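# Fold a napkin diagonally into a flat triangle

## Task

Fold the napkin along its diagonal so that one corner is brought onto the opposite corner, giving a low, flat triangle whose three points are fully spread out and lie away from the fold. The two matched corners must coincide to within about a thumb's width. The whole napkin must rest on the table without touching either arm base or the plates and frame that hold them, and it must stay folded by itself, not because the robot is holding it. The moved corner may be placed or allowed to drop into position, but the napkin must never come loose from a gripper while that gripper is travelling sideways quickly enough to throw it, even if the other gripper then catches it. At the end both arms, hands included, must hang free in the air and touch nothing for the last second before the settled scene is judged, and the scene has to come to rest.

## Robot and tools

Robot: two arms, left_arm and right_arm, each with a two-finger parallel gripper. Their bases sit in one shared scene frame whose origin is on the table top midway between the arms. +x points out over the table, +y toward left_arm, +z up. Base of left_arm is at (-0.032, +0.299, 0) m and right_arm at (+0.011, -0.325, 0) m, each yawed slightly. The names left and right do not match image sides. Mounting plates and the metal frame behind the arms are fixed obstacles and count as part of the nearby arm in any "too close" message.

Gripper frame: fingers point along the gripper's +z axis and close along its y axis. end_effector_position is the spot between the finger pads, roughly 1 cm short of the fingertips. A wrist camera mount rides on each gripper and can collide.

execute_actions(actions): a list of actions run one after another. Each action is a table of up to 15 rows; each row lasts one control step of 1/30 s, and if fewer than 15 rows are given the final row repeats to fill 15 steps. Every row holds exactly 16 numbers, both arms always: left_arm x, y, z, qw, qx, qy, qz, opening, then right_arm in the same order. x, y, z is an absolute target position in metres in the scene frame; qw..qz is an absolute target orientation quaternion, w first, in the scene frame. Opening runs from -1 (closed) to +1 (fully open, 0.094 m). An action is rejected for both arms if any target lies more than 0.6 m from that gripper's current position along any of its own axes; if the first action fails this check or any action is malformed, nothing in the call runs. An empty list just returns state and images. To hold orientation, repeat the same quaternion every row instead of copying the drifting reported one.

Per step, the commanded pose is clipped to within 70 mm and 16 degrees of the measured pose, so far targets take several actions; after an action the arm only continues to its last clipped pose. Position wins over orientation if both cannot be met. Arms tend to settle a centimetre or more off, usually low.

move(target, speed, blocking): target is a single 16-number row laid out as above (absolute poses plus openings). Each gripper travels a straight line to its pose; both finish together, in 0.5 to 10 s, and stop short if 10 s is not enough. speed is the top path speed in m/s, 0.002 to 0.5, default 0.25; rotation is limited to twice that in rad/s. Openings are sent when the move starts. Paths ignore obstacles and the other arm, and grippers can lag, wander or overshoot the speed, especially at full stretch. Faster motion or a target deeper past a contact means harder impact. With blocking=false the result comes after 0.5 s while the arm keeps going; other moves and execute_actions are refused until you wait or stop. The result adds a "move:" line: done, off_target, moving, held or fault, plus limits such as paced (pose clipped) or held (steps blocked; the arm may then surge). If only one arm is named, the other finished fine. Distances to target are reported.

wait(seconds): 0 to 10 s; arms keep their last command; returns early if a running move ends. stop(): brakes the current move (needs stopping room); fingers keep moving. zoom_image(camera, region): camera is cam_high, cam_low, cam_left_wrist or cam_right_wrist; region [x0, y0, x1, y1] in pixels of that camera's latest image, at most 504 by 504. Images are cam_high 504x504, cam_low 504x504, the wrist cameras 616x616 fisheye. read_manual(section) returns only licence text. finished_scene(scene) ends the current scene irreversibly; pass its number.

Results: the state line lists each gripper's position and quaternion (printed position may be off, more at long reach). "Hand target" shows where the controller is driving each gripper. grip_measured is the finger opening on the command scale; readings can be off by about 1 mm. To hold something, command about 0.03 below grip_measured; smaller gaps grip more gently. Thin cloth receives reduced grip force. "pose unreachable" means a clearance check altered or blocked that arm's command. FAULT lines signal an arm stop. MOTOR HOT appears from 75 °C; at 90 °C the arm halts for 10 s, and at 100 °C it goes limp and drops.

Joint ranges (rad): waist -2.618 to 3.054, shoulder 0 to 3.142, elbow 0 to 3.142, wrist pitch -1.571 to 1.571, wrist yaw -1.571 to 1.571, wrist roll -2.094 to 2.094.

Avoid: releasing the napkin while moving sideways fast, letting arms collide or press each other, hard presses into the table, dropping or flinging things, and holding loads long enough to overheat. The simulation runs while you think, holding the last command. For an arm meant to stay put, resend its last reported full pose and desired opening every call. Finish with both grippers lifted clear of the napkin and table.

Each tool is called after ">>>" as name(argument=value, ...) on one line, values as JSON.

## Session

>>> execute_actions(actions=[])

Scene clock: 0.00 s.
left_arm: end_effector_position=(+0.3485, +0.3390, +0.4031) grip_measured=+1.000 end_effector_quat_wxyz=(+0.704, -0.042, +0.708, +0.036) | right_arm: end_effector_position=(+0.3874, -0.3646, +0.4079) grip_measured=+1.000 end_effector_quat_wxyz=(+0.706, +0.041, +0.706, -0.033)
Joint positions: left_arm=[-0.017  1.049  1.037  0.005 -0.016 -0.008  0.094] | right_arm=[ 0.006  1.037  1.045 -0.008 -0.004  0.011  0.094]
Joint velocities: left_arm=[-0.002  0.002  0.002 -0.095  0.037  0.037  0.   ] | right_arm=[-0.022  0.002 -0.012 -0.037 -0.139 -0.037  0.   ]
Joint torques (N m, as the arm reports them, + toward a larger angle): no reading
Motor temperatures (°C, as the motors report them): left_arm=[22 26 25 29 23 23] | right_arm=[24 33 27 24 22 23]
Hand target (left_arm): +0.346, +0.339, +0.406; +0.706, -0.042, +0.706, +0.037
Hand target (right_arm): +0.384, -0.364, +0.420; +0.718, +0.041, +0.694, -0.033

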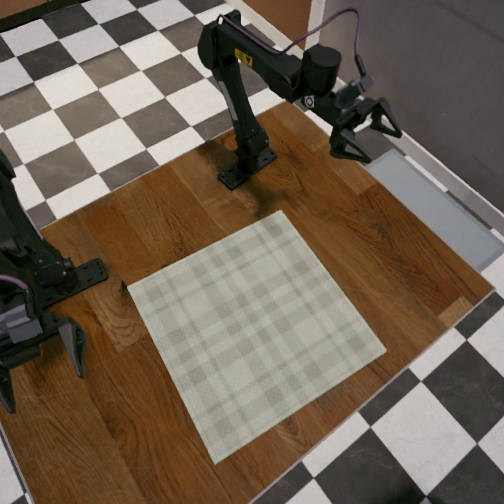

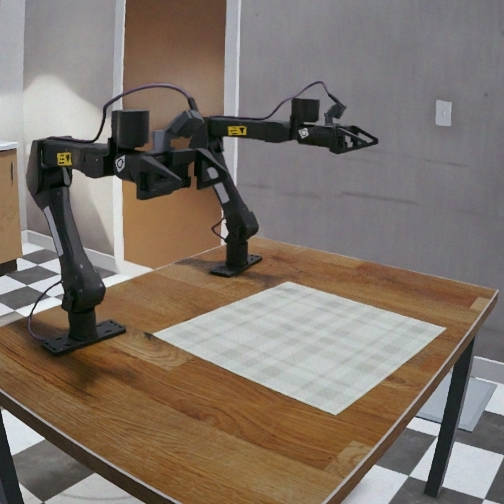

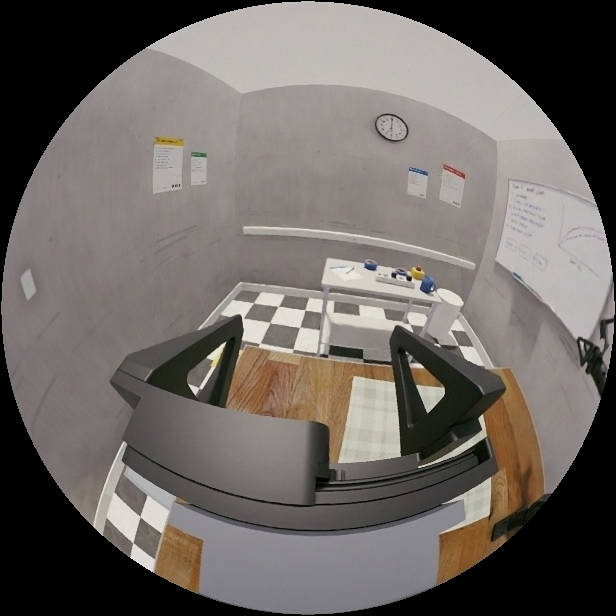

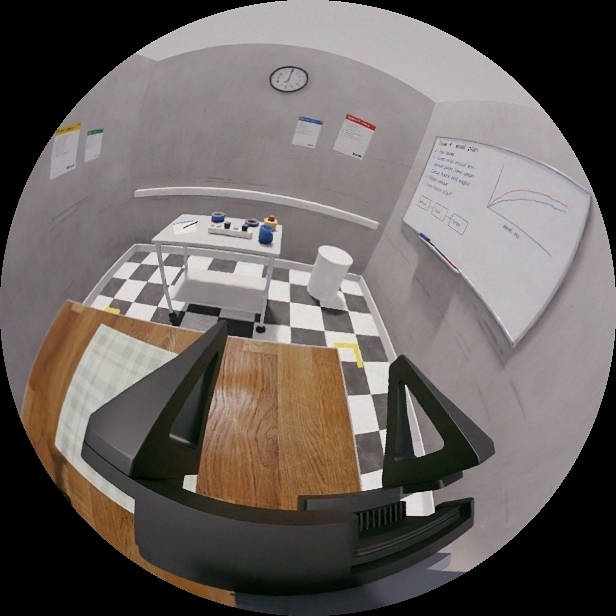

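>>> zoom_image(camera="cam_high", region=[100, 190, 400, 490])

Region (100, 190, 400, 490) of cam_high's 504x504 image, scaled by 1.680, with more detail than that image has.

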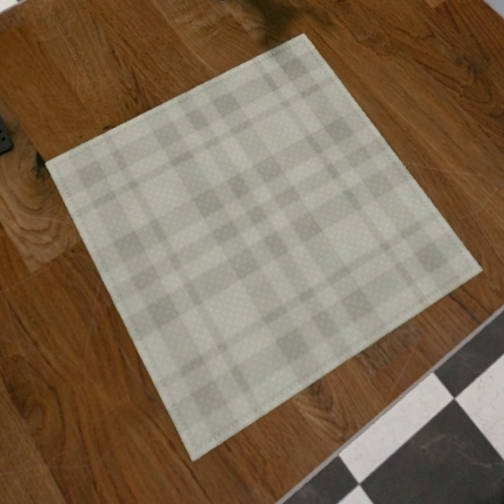

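>>> move(target=[0.3485,0.339,0.4031,0.704,-0.042,0.708,0.036,1, 0.58,-0.238,0.05,0.244,-0.3224,0.9105,0.0864,0.2], speed=0.3)

Scene clock: 15.33 s.
left_arm: end_effector_position=(+0.3485, +0.3390, +0.4031) grip_measured=+1.000 end_effector_quat_wxyz=(+0.704, -0.042, +0.708, +0.036) | right_arm: end_effector_position=(+0.5747, -0.2437, +0.0365) grip_measured=+0.202 end_effector_quat_wxyz=(+0.227, -0.310, +0.920, +0.079)
Joint positions: left_arm=[-0.017  1.049  1.037  0.005 -0.016 -0.008  0.094] | right_arm=[ 0.175  2.436  2.072 -0.797 -0.266 -0.536  0.056]
Joint velocities: left_arm=[ 0.012 -0.002 -0.002 -0.022  0.037  0.095  0.   ] | right_arm=[-0.007 -0.037  0.012 -0.051  0.007 -0.022 -0.   ]
Joint torques (N m, as the arm reports them, + toward a larger angle): left_arm=[ 0.06 -2.5   7.    1.89 -0.03 -0.04] | right_arm=[  0.49 -11.78   9.49   0.68  -0.34  -0.05]
Motor temperatures (°C, as the motors report them): left_arm=[22 26 27 31 23 23] | right_arm=[24 34 29 26 22 23]
Hand target (left_arm): +0.349, +0.339, +0.403; +0.704, -0.042, +0.708, +0.036
Hand target (right_arm): +0.580, -0.237, +0.054; +0.242, -0.317, +0.913, +0.084
Off the commanded pose (left_arm): 0.000 m, 0 deg.
Off the commanded pose (right_arm): 0.016 m, 3 deg.
move: off_target (right_arm)

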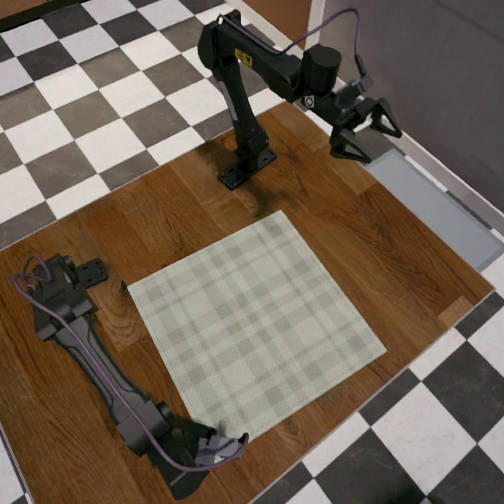

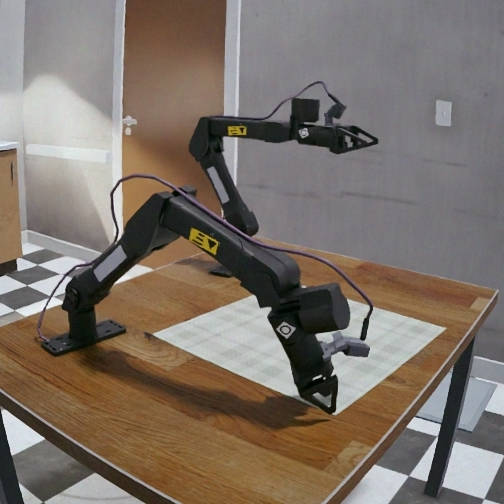

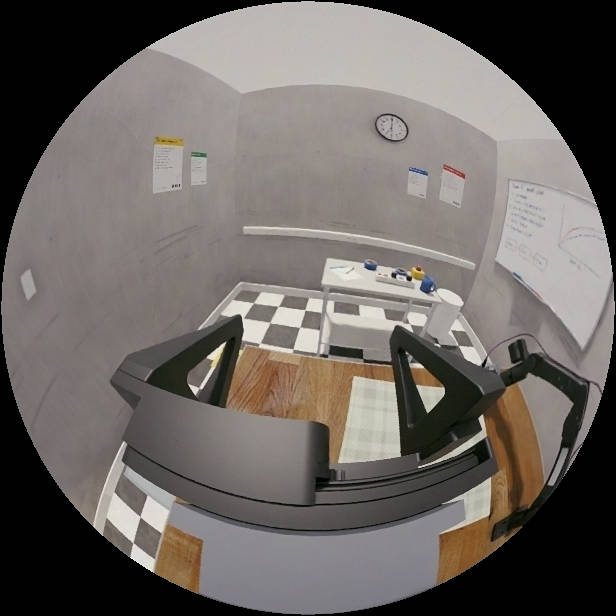

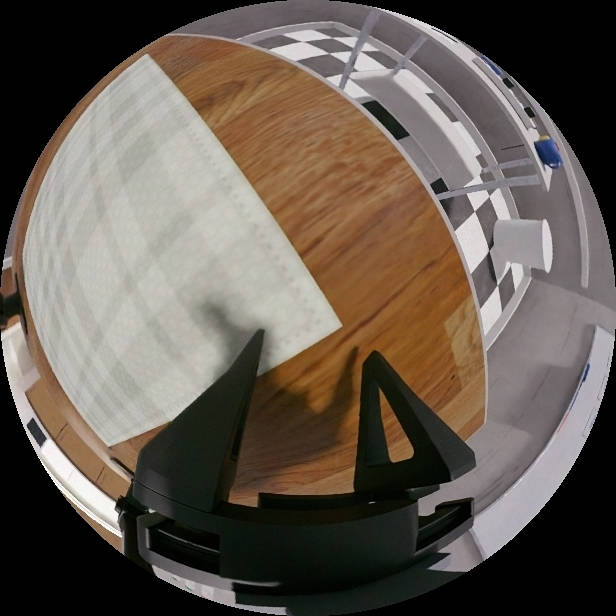

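>>> move(target=[0.3485,0.339,0.4031,0.704,-0.042,0.708,0.036,1, 0.59,-0.229,0.038,0.244,-0.3224,0.9105,0.0864,0.2], speed=0.05)

Scene clock: 19.03 s.
left_arm: end_effector_position=(+0.3485, +0.3390, +0.4031) grip_measured=+1.000 end_effector_quat_wxyz=(+0.704, -0.042, +0.708, +0.036) | right_arm: end_effector_position=(+0.5795, -0.2369, +0.0230) grip_measured=+0.201 end_effector_quat_wxyz=(+0.222, -0.315, +0.919, +0.083)
Joint positions: left_arm=[-0.017  1.049  1.037  0.005 -0.016 -0.008  0.094] | right_arm=[ 0.185  2.487  2.115 -0.799 -0.27  -0.537  0.056]
Joint velocities: left_arm=[-0.007 -0.012 -0.002 -0.081  0.037 -0.051  0.   ] | right_arm=[ 0.027 -0.032 -0.002 -0.022 -0.125  0.081  0.001]
Joint torques (N m, as the arm reports them, + toward a larger angle): left_arm=[ 0.07 -2.61  7.01  1.87 -0.02 -0.03] | right_arm=[  0.51 -11.54   9.45   0.88  -0.33  -0.04]
Motor temperatures (°C, as the motors report them): left_arm=[22 26 27 32 23 23] | right_arm=[24 37 29 26 22 23]
Hand target (left_arm): +0.349, +0.339, +0.403; +0.704, -0.042, +0.708, +0.036
Hand target (right_arm): +0.589, -0.229, +0.039; +0.244, -0.323, +0.910, +0.086
Off the commanded pose (left_arm): 0.000 m, 0 deg.
Off the commanded pose (right_arm): 0.020 m, 3 deg.
move: off_target (right_arm)

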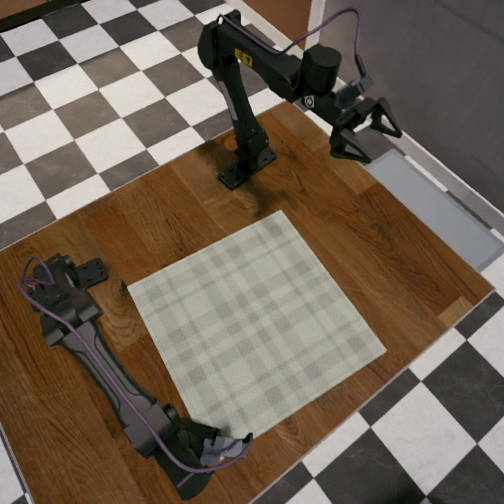

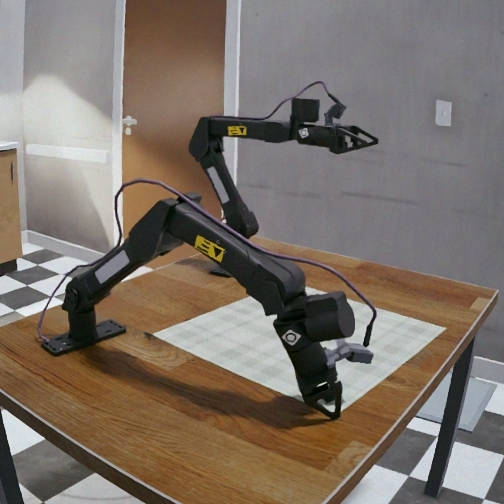

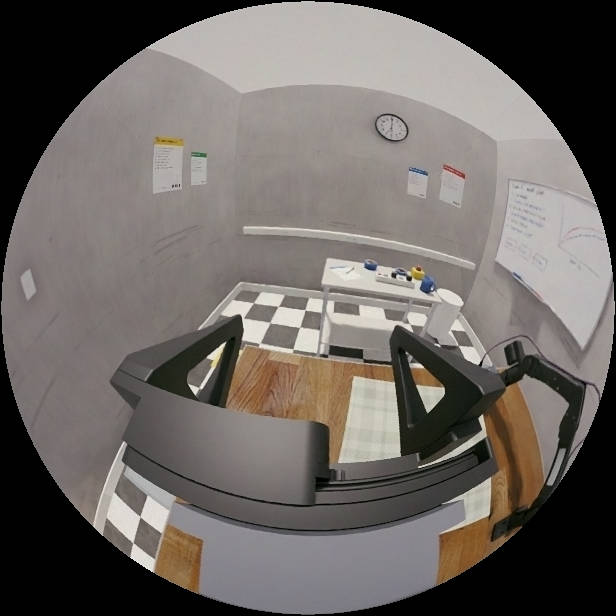

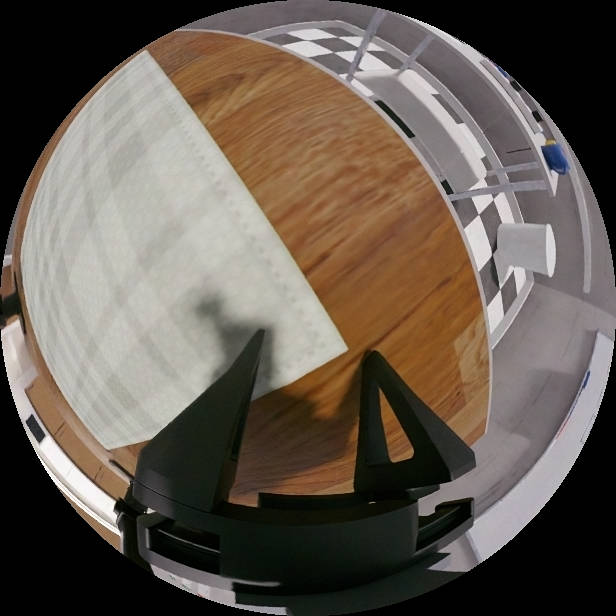

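>>> execute_actions(actions=[[[0.3485,0.339,0.4031,0.704,-0.042,0.708,0.036,1, 0.593,-0.227,0.036,0.244,-0.3224,0.9105,0.0864,0.2],[0.3485,0.339,0.4031,0.704,-0.042,0.708,0.036,1, 0.595,-0.225,0.034,0.244,-0.3224,0.9105,0.0864,0.2],[0.3485,0.339,0.4031,0.704,-0.042,0.708,0.036,1, 0.597,-0.223,0.032,0.244,-0.3224,0.9105,0.0864,0.2],[0.3485,0.339,0.4031,0.704,-0.042,0.708,0.036,1, 0.598,-0.222,0.03,0.244,-0.3224,0.9105,0.0864,0.2],[0.3485,0.339,0.4031,0.704,-0.042,0.708,0.036,1, 0.598,-0.222,0.028,0.244,-0.3224,0.9105,0.0864,0.2],[0.3485,0.339,0.4031,0.704,-0.042,0.708,0.036,1, 0.598,-0.222,0.026,0.244,-0.3224,0.9105,0.0864,0.2],[0.3485,0.339,0.4031,0.704,-0.042,0.708,0.036,1, 0.598,-0.222,0.024,0.244,-0.3224,0.9105,0.0864,0.2],[0.3485,0.339,0.4031,0.704,-0.042,0.708,0.036,1, 0.598,-0.222,0.022,0.244,-0.3224,0.9105,0.0864,0.2],[0.3485,0.339,0.4031,0.704,-0.042,0.708,0.036,1, 0.598,-0.222,0.02,0.244,-0.3224,0.9105,0.0864,0.2],[0.3485,0.339,0.4031,0.704,-0.042,0.708,0.036,1, 0.598,-0.222,0.018,0.244,-0.3224,0.9105,0.0864,0.2],[0.3485,0.339,0.4031,0.704,-0.042,0.708,0.036,1, 0.598,-0.222,0.016,0.244,-0.3224,0.9105,0.0864,0.2],[0.3485,0.339,0.4031,0.704,-0.042,0.708,0.036,1, 0.598,-0.222,0.014,0.244,-0.3224,0.9105,0.0864,0.2]]])

Scene clock: 25.10 s.
left_arm: end_effector_position=(+0.3485, +0.3390, +0.4031) grip_measured=+1.000 end_effector_quat_wxyz=(+0.704, -0.042, +0.708, +0.036) | right_arm: end_effector_position=(+0.5952, -0.2278, +0.0226) grip_measured=+0.201 end_effector_quat_wxyz=(+0.243, -0.320, +0.912, +0.085)
Joint positions: left_arm=[-0.017  1.049  1.037  0.005 -0.016 -0.008  0.094] | right_arm=[ 0.195  2.53   2.173 -0.77  -0.282 -0.532  0.056]
Joint velocities: left_arm=[-0.007 -0.012  0.012 -0.022  0.007  0.051  0.   ] | right_arm=[ 0.017 -0.002  0.007  0.037 -0.125 -0.066 -0.001]
Joint torques (N m, as the arm reports them, + toward a larger angle): left_arm=[-0.04 -2.5   6.97  1.9   0.   -0.02] | right_arm=[  0.77 -10.31   6.94   0.99  -0.12  -0.01]
Motor temperatures (°C, as the motors report them): left_arm=[22 26 28 32 23 23] | right_arm=[24 40 30 26 22 23]
Hand target (left_arm): +0.349, +0.339, +0.403; +0.704, -0.042, +0.708, +0.036
Hand target (right_arm): +0.598, -0.222, +0.014; +0.244, -0.323, +0.910, +0.087
Off the commanded pose (left_arm): 0.000 m, 0 deg.
Off the commanded pose (right_arm): 0.011 m, 0 deg.

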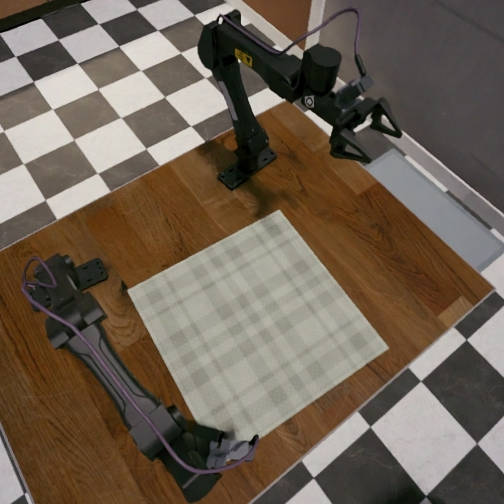

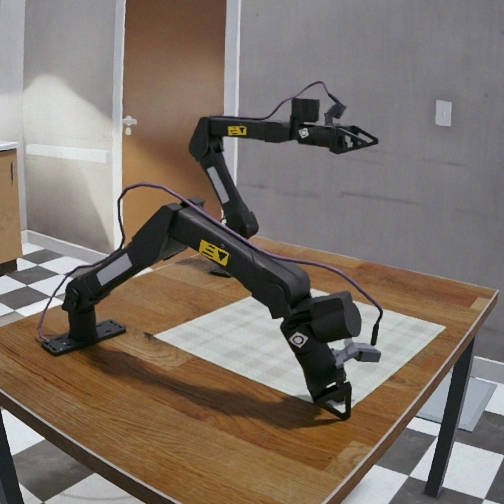

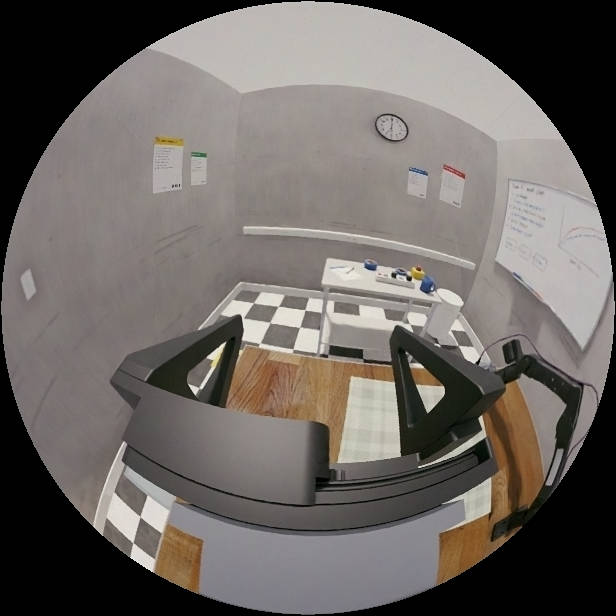

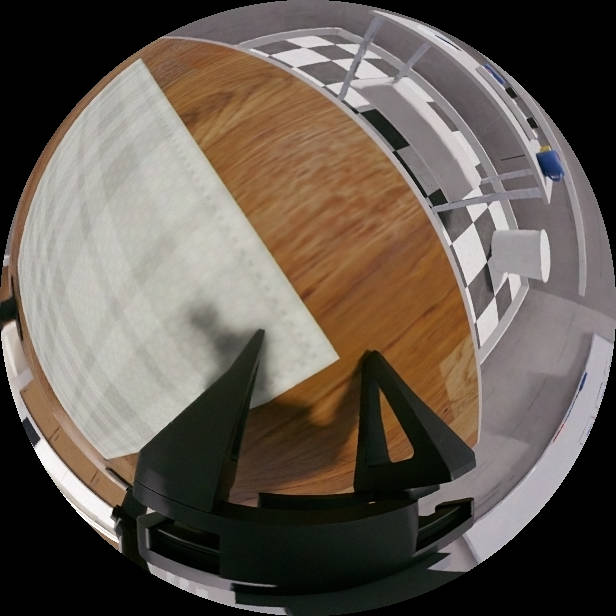

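>>> execute_actions(actions=[[[0.3485,0.339,0.4031,0.704,-0.042,0.708,0.036,1, 0.596,-0.225,0.012,0.244,-0.3224,0.9105,0.0864,0.1],[0.3485,0.339,0.4031,0.704,-0.042,0.708,0.036,1, 0.596,-0.225,0.012,0.244,-0.3224,0.9105,0.0864,0.0],[0.3485,0.339,0.4031,0.704,-0.042,0.708,0.036,1, 0.596,-0.225,0.012,0.244,-0.3224,0.9105,0.0864,-0.1],[0.3485,0.339,0.4031,0.704,-0.042,0.708,0.036,1, 0.596,-0.225,0.012,0.244,-0.3224,0.9105,0.0864,-0.2],[0.3485,0.339,0.4031,0.704,-0.042,0.708,0.036,1, 0.596,-0.225,0.012,0.244,-0.3224,0.9105,0.0864,-0.3],[0.3485,0.339,0.4031,0.704,-0.042,0.708,0.036,1, 0.596,-0.225,0.012,0.244,-0.3224,0.9105,0.0864,-0.4],[0.3485,0.339,0.4031,0.704,-0.042,0.708,0.036,1, 0.596,-0.225,0.012,0.244,-0.3224,0.9105,0.0864,-0.5],[0.3485,0.339,0.4031,0.704,-0.042,0.708,0.036,1, 0.596,-0.225,0.012,0.244,-0.3224,0.9105,0.0864,-0.6],[0.3485,0.339,0.4031,0.704,-0.042,0.708,0.036,1, 0.596,-0.225,0.012,0.244,-0.3224,0.9105,0.0864,-0.7],[0.3485,0.339,0.4031,0.704,-0.042,0.708,0.036,1, 0.596,-0.225,0.012,0.244,-0.3224,0.9105,0.0864,-0.8],[0.3485,0.339,0.4031,0.704,-0.042,0.708,0.036,1, 0.596,-0.225,0.012,0.244,-0.3224,0.9105,0.0864,-0.9],[0.3485,0.339,0.4031,0.704,-0.042,0.708,0.036,1, 0.596,-0.225,0.012,0.244,-0.3224,0.9105,0.0864,-1]],[[0.3485,0.339,0.4031,0.704,-0.042,0.708,0.036,1, 0.596,-0.225,0.012,0.244,-0.3224,0.9105,0.0864,-1]]])

Scene clock: 32.07 s.
left_arm: end_effector_position=(+0.3485, +0.3390, +0.4031) grip_measured=+1.000 end_effector_quat_wxyz=(+0.704, -0.042, +0.708, +0.036) | right_arm: end_effector_position=(+0.5992, -0.2265, +0.0241) grip_measured=-0.983 end_effector_quat_wxyz=(+0.252, -0.321, +0.909, +0.085)
Joint positions: left_arm=[-0.017  1.049  1.037  0.005 -0.016 -0.008  0.094] | right_arm=[ 0.195  2.532  2.173 -0.75  -0.288 -0.531  0.001]
Joint velocities: left_arm=[-0.007  0.007  0.007  0.022 -0.081 -0.007  0.   ] | right_arm=[-0.007  0.002  0.002 -0.037  0.051 -0.081 -0.001]
Joint torques (N m, as the arm reports them, + toward a larger angle): left_arm=[-0.02 -2.48  7.04  1.87 -0.01 -0.03] | right_arm=[  0.33 -11.     4.85   1.09  -0.1   -0.04]
Motor temperatures (°C, as the motors report them): left_arm=[22 26 28 33 23 23] | right_arm=[24 42 30 26 22 23]
Hand target (left_arm): +0.349, +0.339, +0.403; +0.704, -0.042, +0.708, +0.036
Hand target (right_arm): +0.596, -0.225, +0.012; +0.244, -0.322, +0.911, +0.086
Off the commanded pose (left_arm): 0.000 m, 0 deg.
Off the commanded pose (right_arm): 0.013 m, 1 deg.

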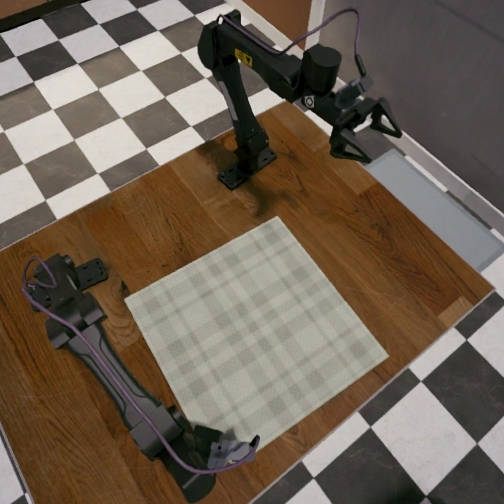

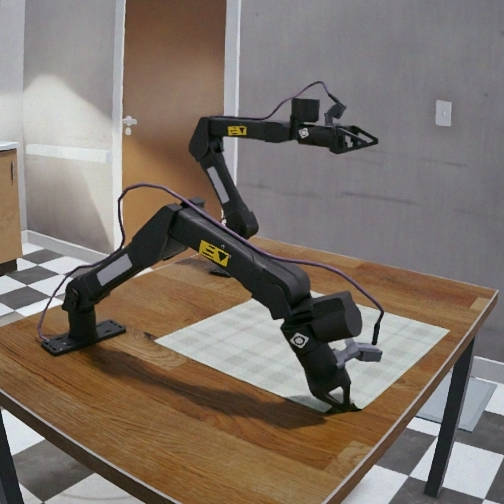

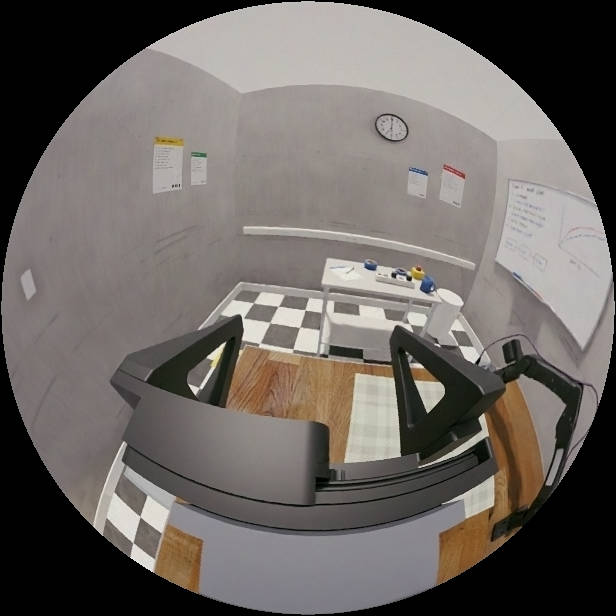

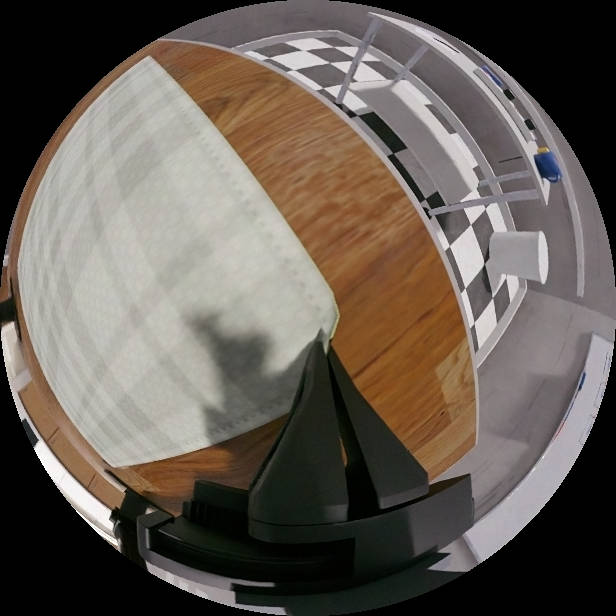

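>>> move(target=[0.3485,0.339,0.4031,0.704,-0.042,0.708,0.036,1, 0.548,-0.168,0.13,0.244,-0.3224,0.9105,0.0864,-1], speed=0.1)

Scene clock: 37.93 s.
left_arm: end_effector_position=(+0.3485, +0.3390, +0.4031) grip_measured=+1.000 end_effector_quat_wxyz=(+0.704, -0.042, +0.708, +0.036) | right_arm: end_effector_position=(+0.5459, -0.1701, +0.1048) grip_measured=-0.983 end_effector_quat_wxyz=(+0.226, -0.323, +0.915, +0.090)
Joint positions: left_arm=[-0.017  1.049  1.037  0.005 -0.016 -0.008  0.094] | right_arm=[ 0.321  2.326  2.145 -0.954 -0.234 -0.422  0.001]
Joint velocities: left_arm=[-0.007  0.002  0.002 -0.037 -0.066 -0.022  0.   ] | right_arm=[ 0.007  0.022 -0.002  0.051 -0.051  0.007 -0.   ]
Joint torques (N m, as the arm reports them, + toward a larger angle): left_arm=[-0.05 -2.67  7.05  1.88  0.01  0.01] | right_arm=[  0.41 -13.12   8.35   0.71  -0.05   0.03]
Motor temperatures (°C, as the motors report them): left_arm=[22 26 28 33 23 23] | right_arm=[24 45 30 26 22 23]
Hand target (left_arm): +0.349, +0.339, +0.403; +0.704, -0.042, +0.708, +0.036
Hand target (right_arm): +0.546, -0.169, +0.129; +0.244, -0.322, +0.911, +0.087
Off the commanded pose (left_arm): 0.000 m, 0 deg.
Off the commanded pose (right_arm): 0.025 m, 2 deg.
move: off_target (right_arm)

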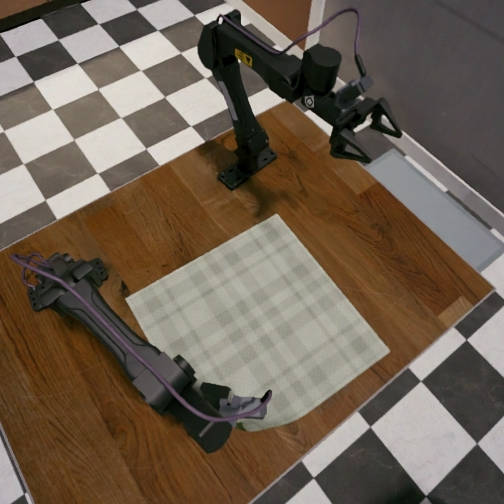

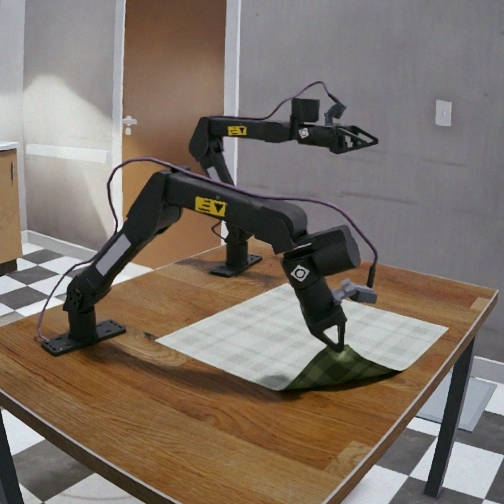

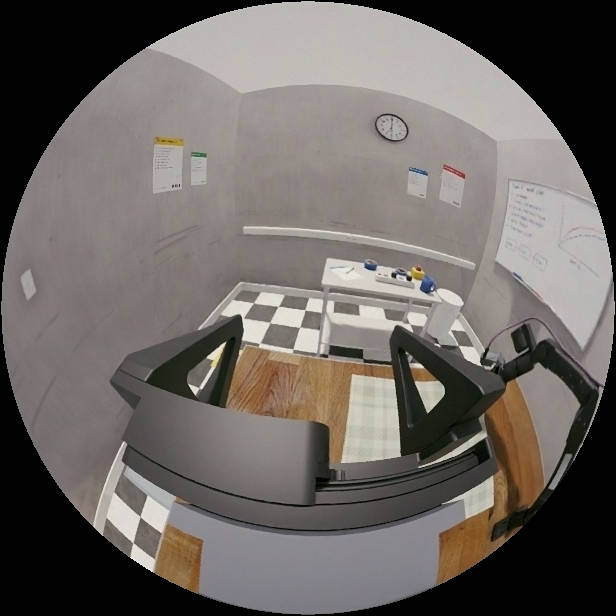

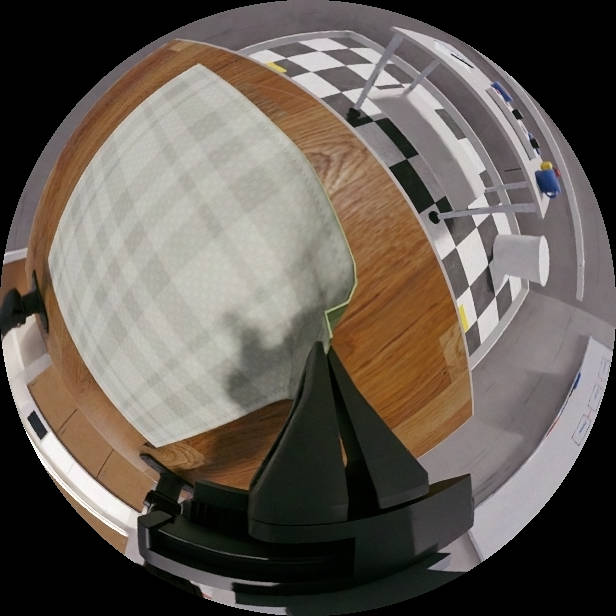

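>>> move(target=[0.3485,0.339,0.4031,0.704,-0.042,0.708,0.036,1, 0.385,0.016,0.14,0.244,-0.3224,0.9105,0.0864,-1], speed=0.1)

Scene clock: 43.30 s.
left_arm: end_effector_position=(+0.3485, +0.3390, +0.4031) grip_measured=+1.000 end_effector_quat_wxyz=(+0.704, -0.042, +0.708, +0.036) | right_arm: end_effector_position=(+0.3815, +0.0138, +0.1218) grip_measured=-0.983 end_effector_quat_wxyz=(+0.221, -0.329, +0.914, +0.083)
Joint positions: left_arm=[-0.017  1.049  1.037  0.005 -0.016 -0.008  0.094] | right_arm=[ 0.861  2.028  1.738 -0.805  0.019  0.049  0.001]
Joint velocities: left_arm=[ 0.032  0.007 -0.007 -0.007 -0.168 -0.022  0.   ] | right_arm=[-0.007 -0.017 -0.007 -0.051  0.007 -0.007  0.   ]
Joint torques (N m, as the arm reports them, + toward a larger angle): left_arm=[ 0.06 -2.52  7.04  1.88 -0.02 -0.01] | right_arm=[  0.12 -11.48   5.94   1.14   0.2    0.05]
Motor temperatures (°C, as the motors report them): left_arm=[22 26 28 34 23 23] | right_arm=[24 47 30 26 22 23]
Hand target (left_arm): +0.349, +0.339, +0.403; +0.704, -0.042, +0.708, +0.036
Hand target (right_arm): +0.384, +0.013, +0.139; +0.243, -0.322, +0.911, +0.087
Off the commanded pose (left_arm): 0.000 m, 0 deg.
Off the commanded pose (right_arm): 0.019 m, 3 deg.
move: off_target (right_arm)

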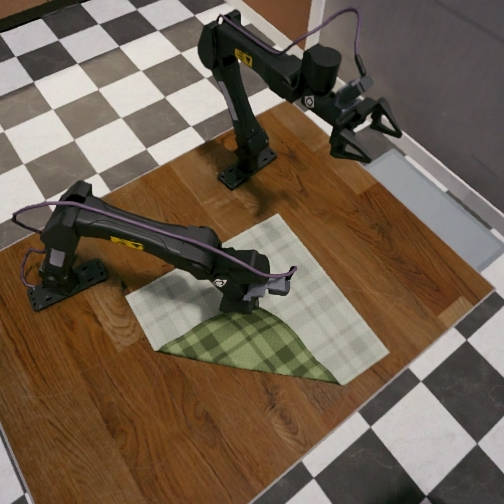

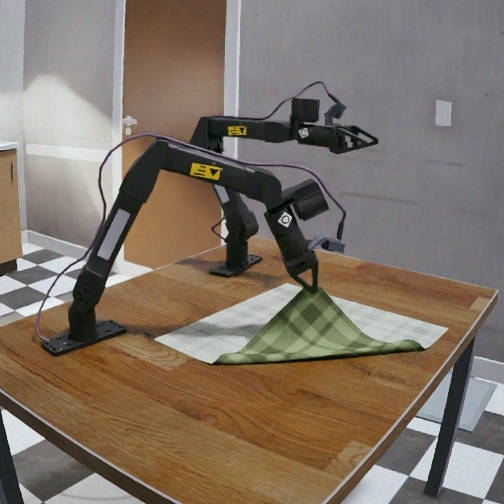

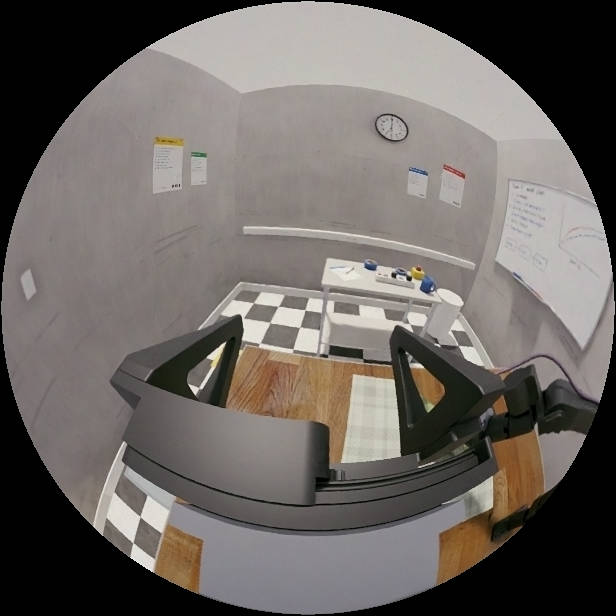

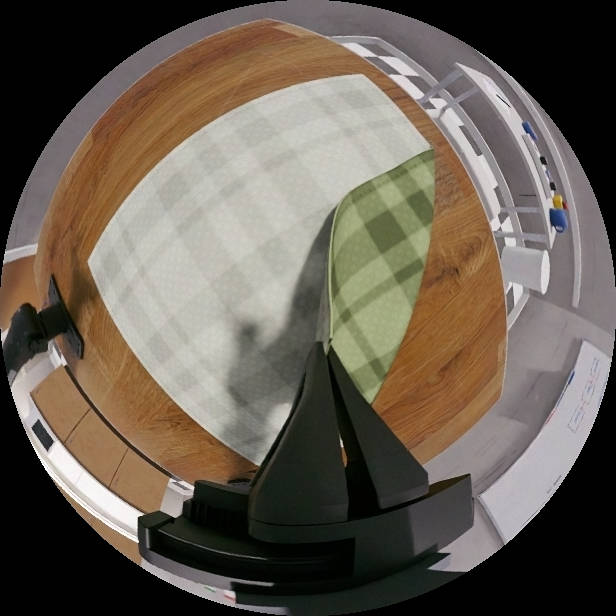

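>>> move(target=[0.3485,0.339,0.4031,0.704,-0.042,0.708,0.036,1, 0.258,0.178,0.065,0.244,-0.3224,0.9105,0.0864,-1], speed=0.09)

>>> zoom_image(camera="cam_high", region=[100, 150, 400, 450])

Scene clock: 51.63 s.
left_arm: end_effector_position=(+0.3485, +0.3390, +0.4031) grip_measured=+1.000 end_effector_quat_wxyz=(+0.704, -0.042, +0.708, +0.036) | right_arm: end_effector_position=(+0.2521, +0.1685, +0.0495) grip_measured=-0.983 end_effector_quat_wxyz=(+0.225, -0.332, +0.913, +0.078)
Joint positions: left_arm=[-0.017  1.049  1.037  0.005 -0.016 -0.008  0.094] | right_arm=[ 1.303  2.311  1.905 -0.737  0.226  0.441  0.001]
Joint velocities: left_arm=[ 0.002  0.002 -0.002 -0.051  0.037 -0.037  0.   ] | right_arm=[-0.017 -0.037  0.027  0.022  0.022  0.037  0.   ]
Joint torques (N m, as the arm reports them, + toward a larger angle): left_arm=[-0.09 -2.61  7.07  1.87  0.   -0.01] | right_arm=[  0.14 -10.81   9.54   0.84   0.36   0.  ]
Motor temperatures (°C, as the motors report them): left_arm=[22 26 28 34 23 23] | right_arm=[24 47 30 26 22 23]
Hand target (left_arm): +0.349, +0.339, +0.403; +0.704, -0.042, +0.708, +0.036
Hand target (right_arm): +0.258, +0.177, +0.066; +0.243, -0.323, +0.911, +0.087
Off the commanded pose (left_arm): 0.000 m, 0 deg.
Off the commanded pose (right_arm): 0.019 m, 3 deg.
move: off_target (right_arm)

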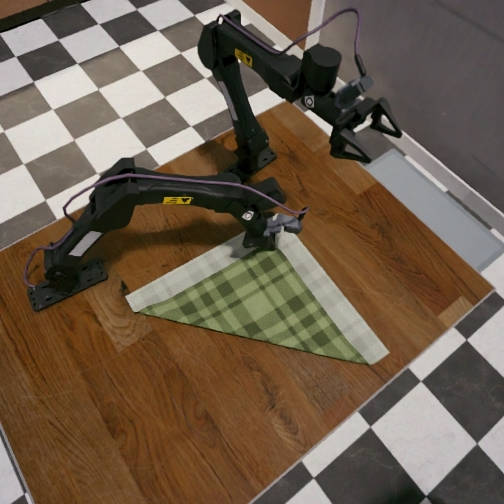

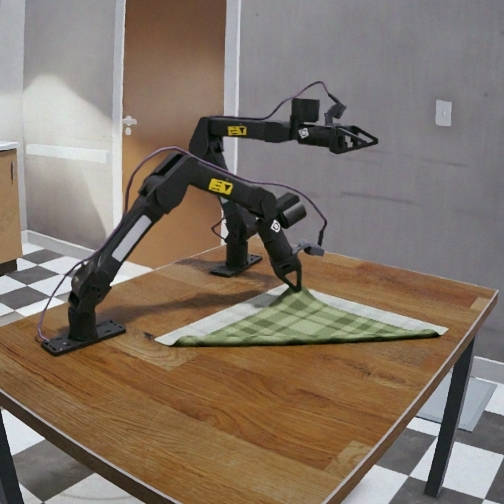

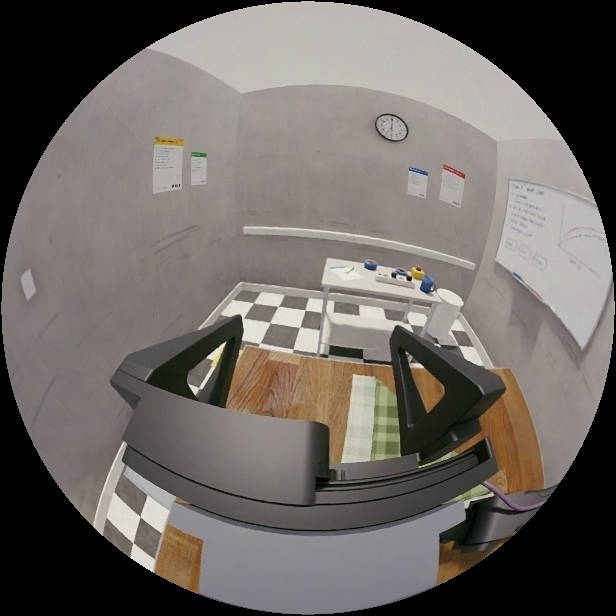

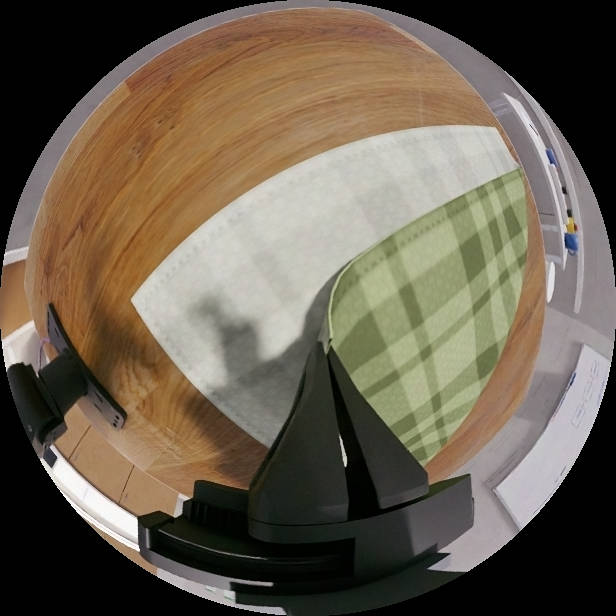

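Region (100, 150, 400, 450) of cam_high's 504x504 image, scaled by 1.680, with more detail than that image has.

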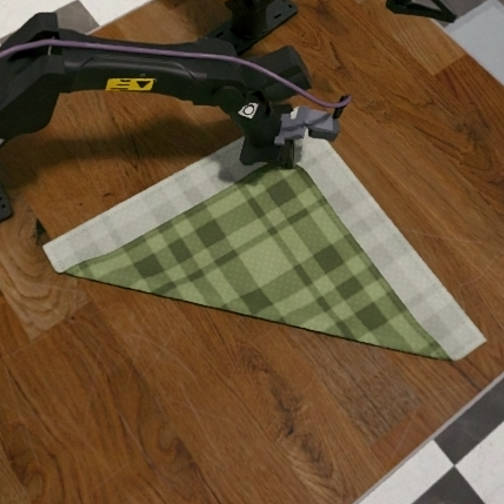

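>>> move(target=[0.3485,0.339,0.4031,0.704,-0.042,0.708,0.036,1, 0.217,0.232,0.058,0.244,-0.3224,0.9105,0.0864,-1], speed=0.06)

>>> zoom_image(camera="cam_high", region=[100, 150, 400, 450])

Scene clock: 57.53 s.
left_arm: end_effector_position=(+0.3485, +0.3390, +0.4031) grip_measured=+1.000 end_effector_quat_wxyz=(+0.704, -0.042, +0.708, +0.036) | right_arm: end_effector_position=(+0.2150, +0.2270, +0.0446) grip_measured=-0.983 end_effector_quat_wxyz=(+0.231, -0.328, +0.912, +0.082)
Joint positions: left_arm=[-0.017  1.049  1.037  0.005 -0.016 -0.008  0.094] | right_arm=[ 1.413  2.532  2.276 -0.897  0.277  0.548  0.001]
Joint velocities: left_arm=[-0.002 -0.007 -0.002  0.051 -0.037 -0.022  0.   ] | right_arm=[-0.012 -0.042  0.007 -0.139 -0.051  0.022 -0.001]
Joint torques (N m, as the arm reports them, + toward a larger angle): left_arm=[ 0.1  -2.6   7.01  1.88 -0.01 -0.01] | right_arm=[  0.4  -11.85   9.68   0.69   0.37   0.03]
Motor temperatures (°C, as the motors report them): left_arm=[22 26 28 34 23 23] | right_arm=[24 47 30 26 22 23]
Hand target (left_arm): +0.349, +0.339, +0.403; +0.704, -0.042, +0.708, +0.036
Hand target (right_arm): +0.217, +0.231, +0.059; +0.244, -0.322, +0.910, +0.087
Off the commanded pose (left_arm): 0.000 m, 0 deg.
Off the commanded pose (right_arm): 0.014 m, 2 deg.
move: off_target (right_arm)

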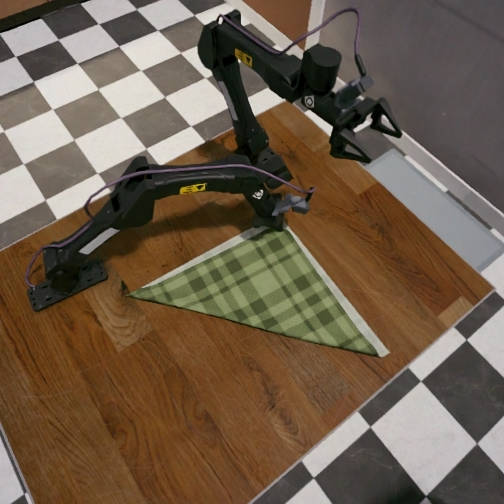

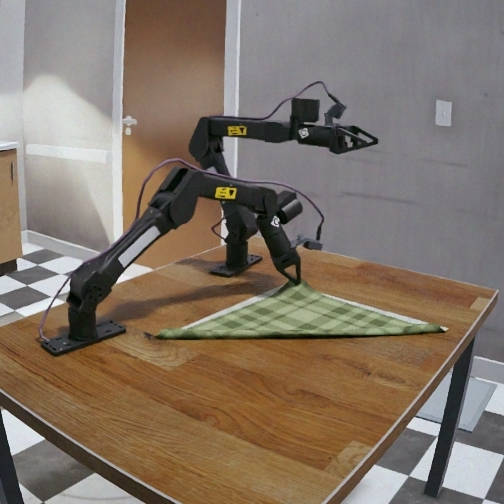

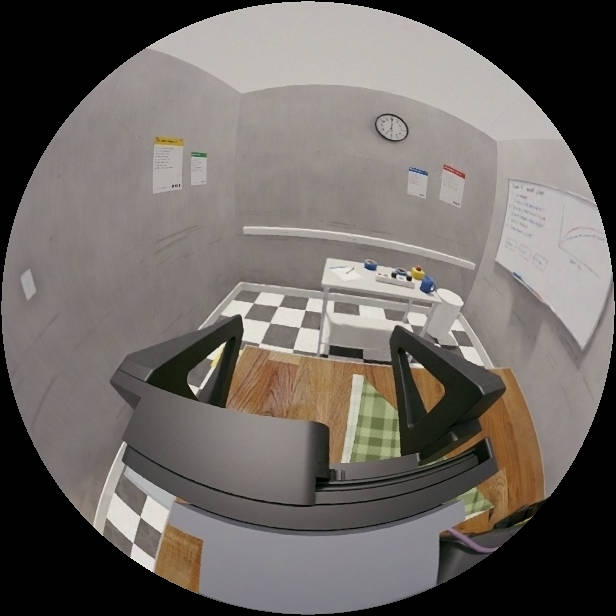

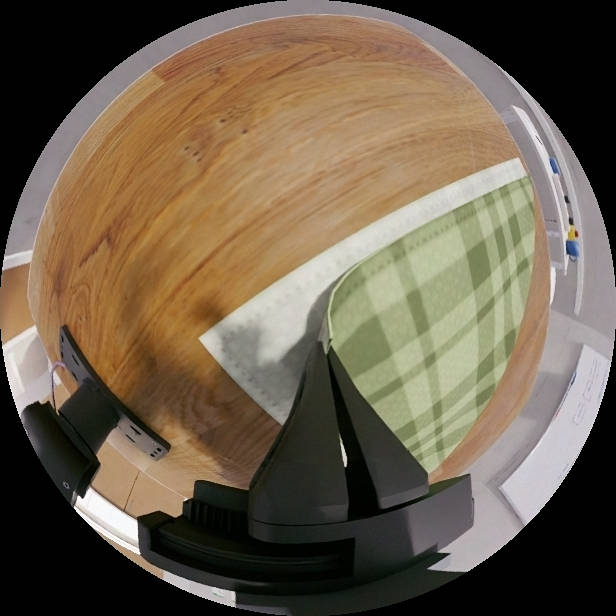

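Region (100, 150, 400, 450) of cam_high's 504x504 image, scaled by 1.680, with more detail than that image has.

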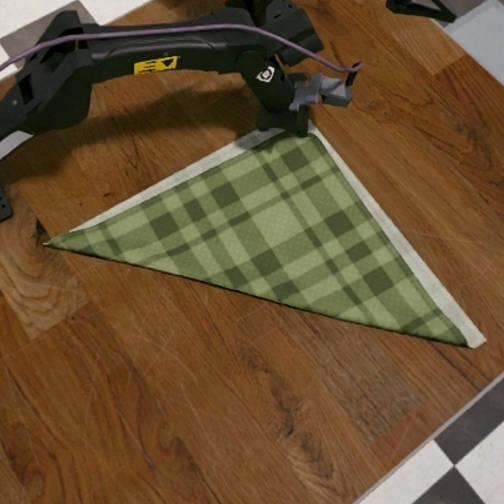

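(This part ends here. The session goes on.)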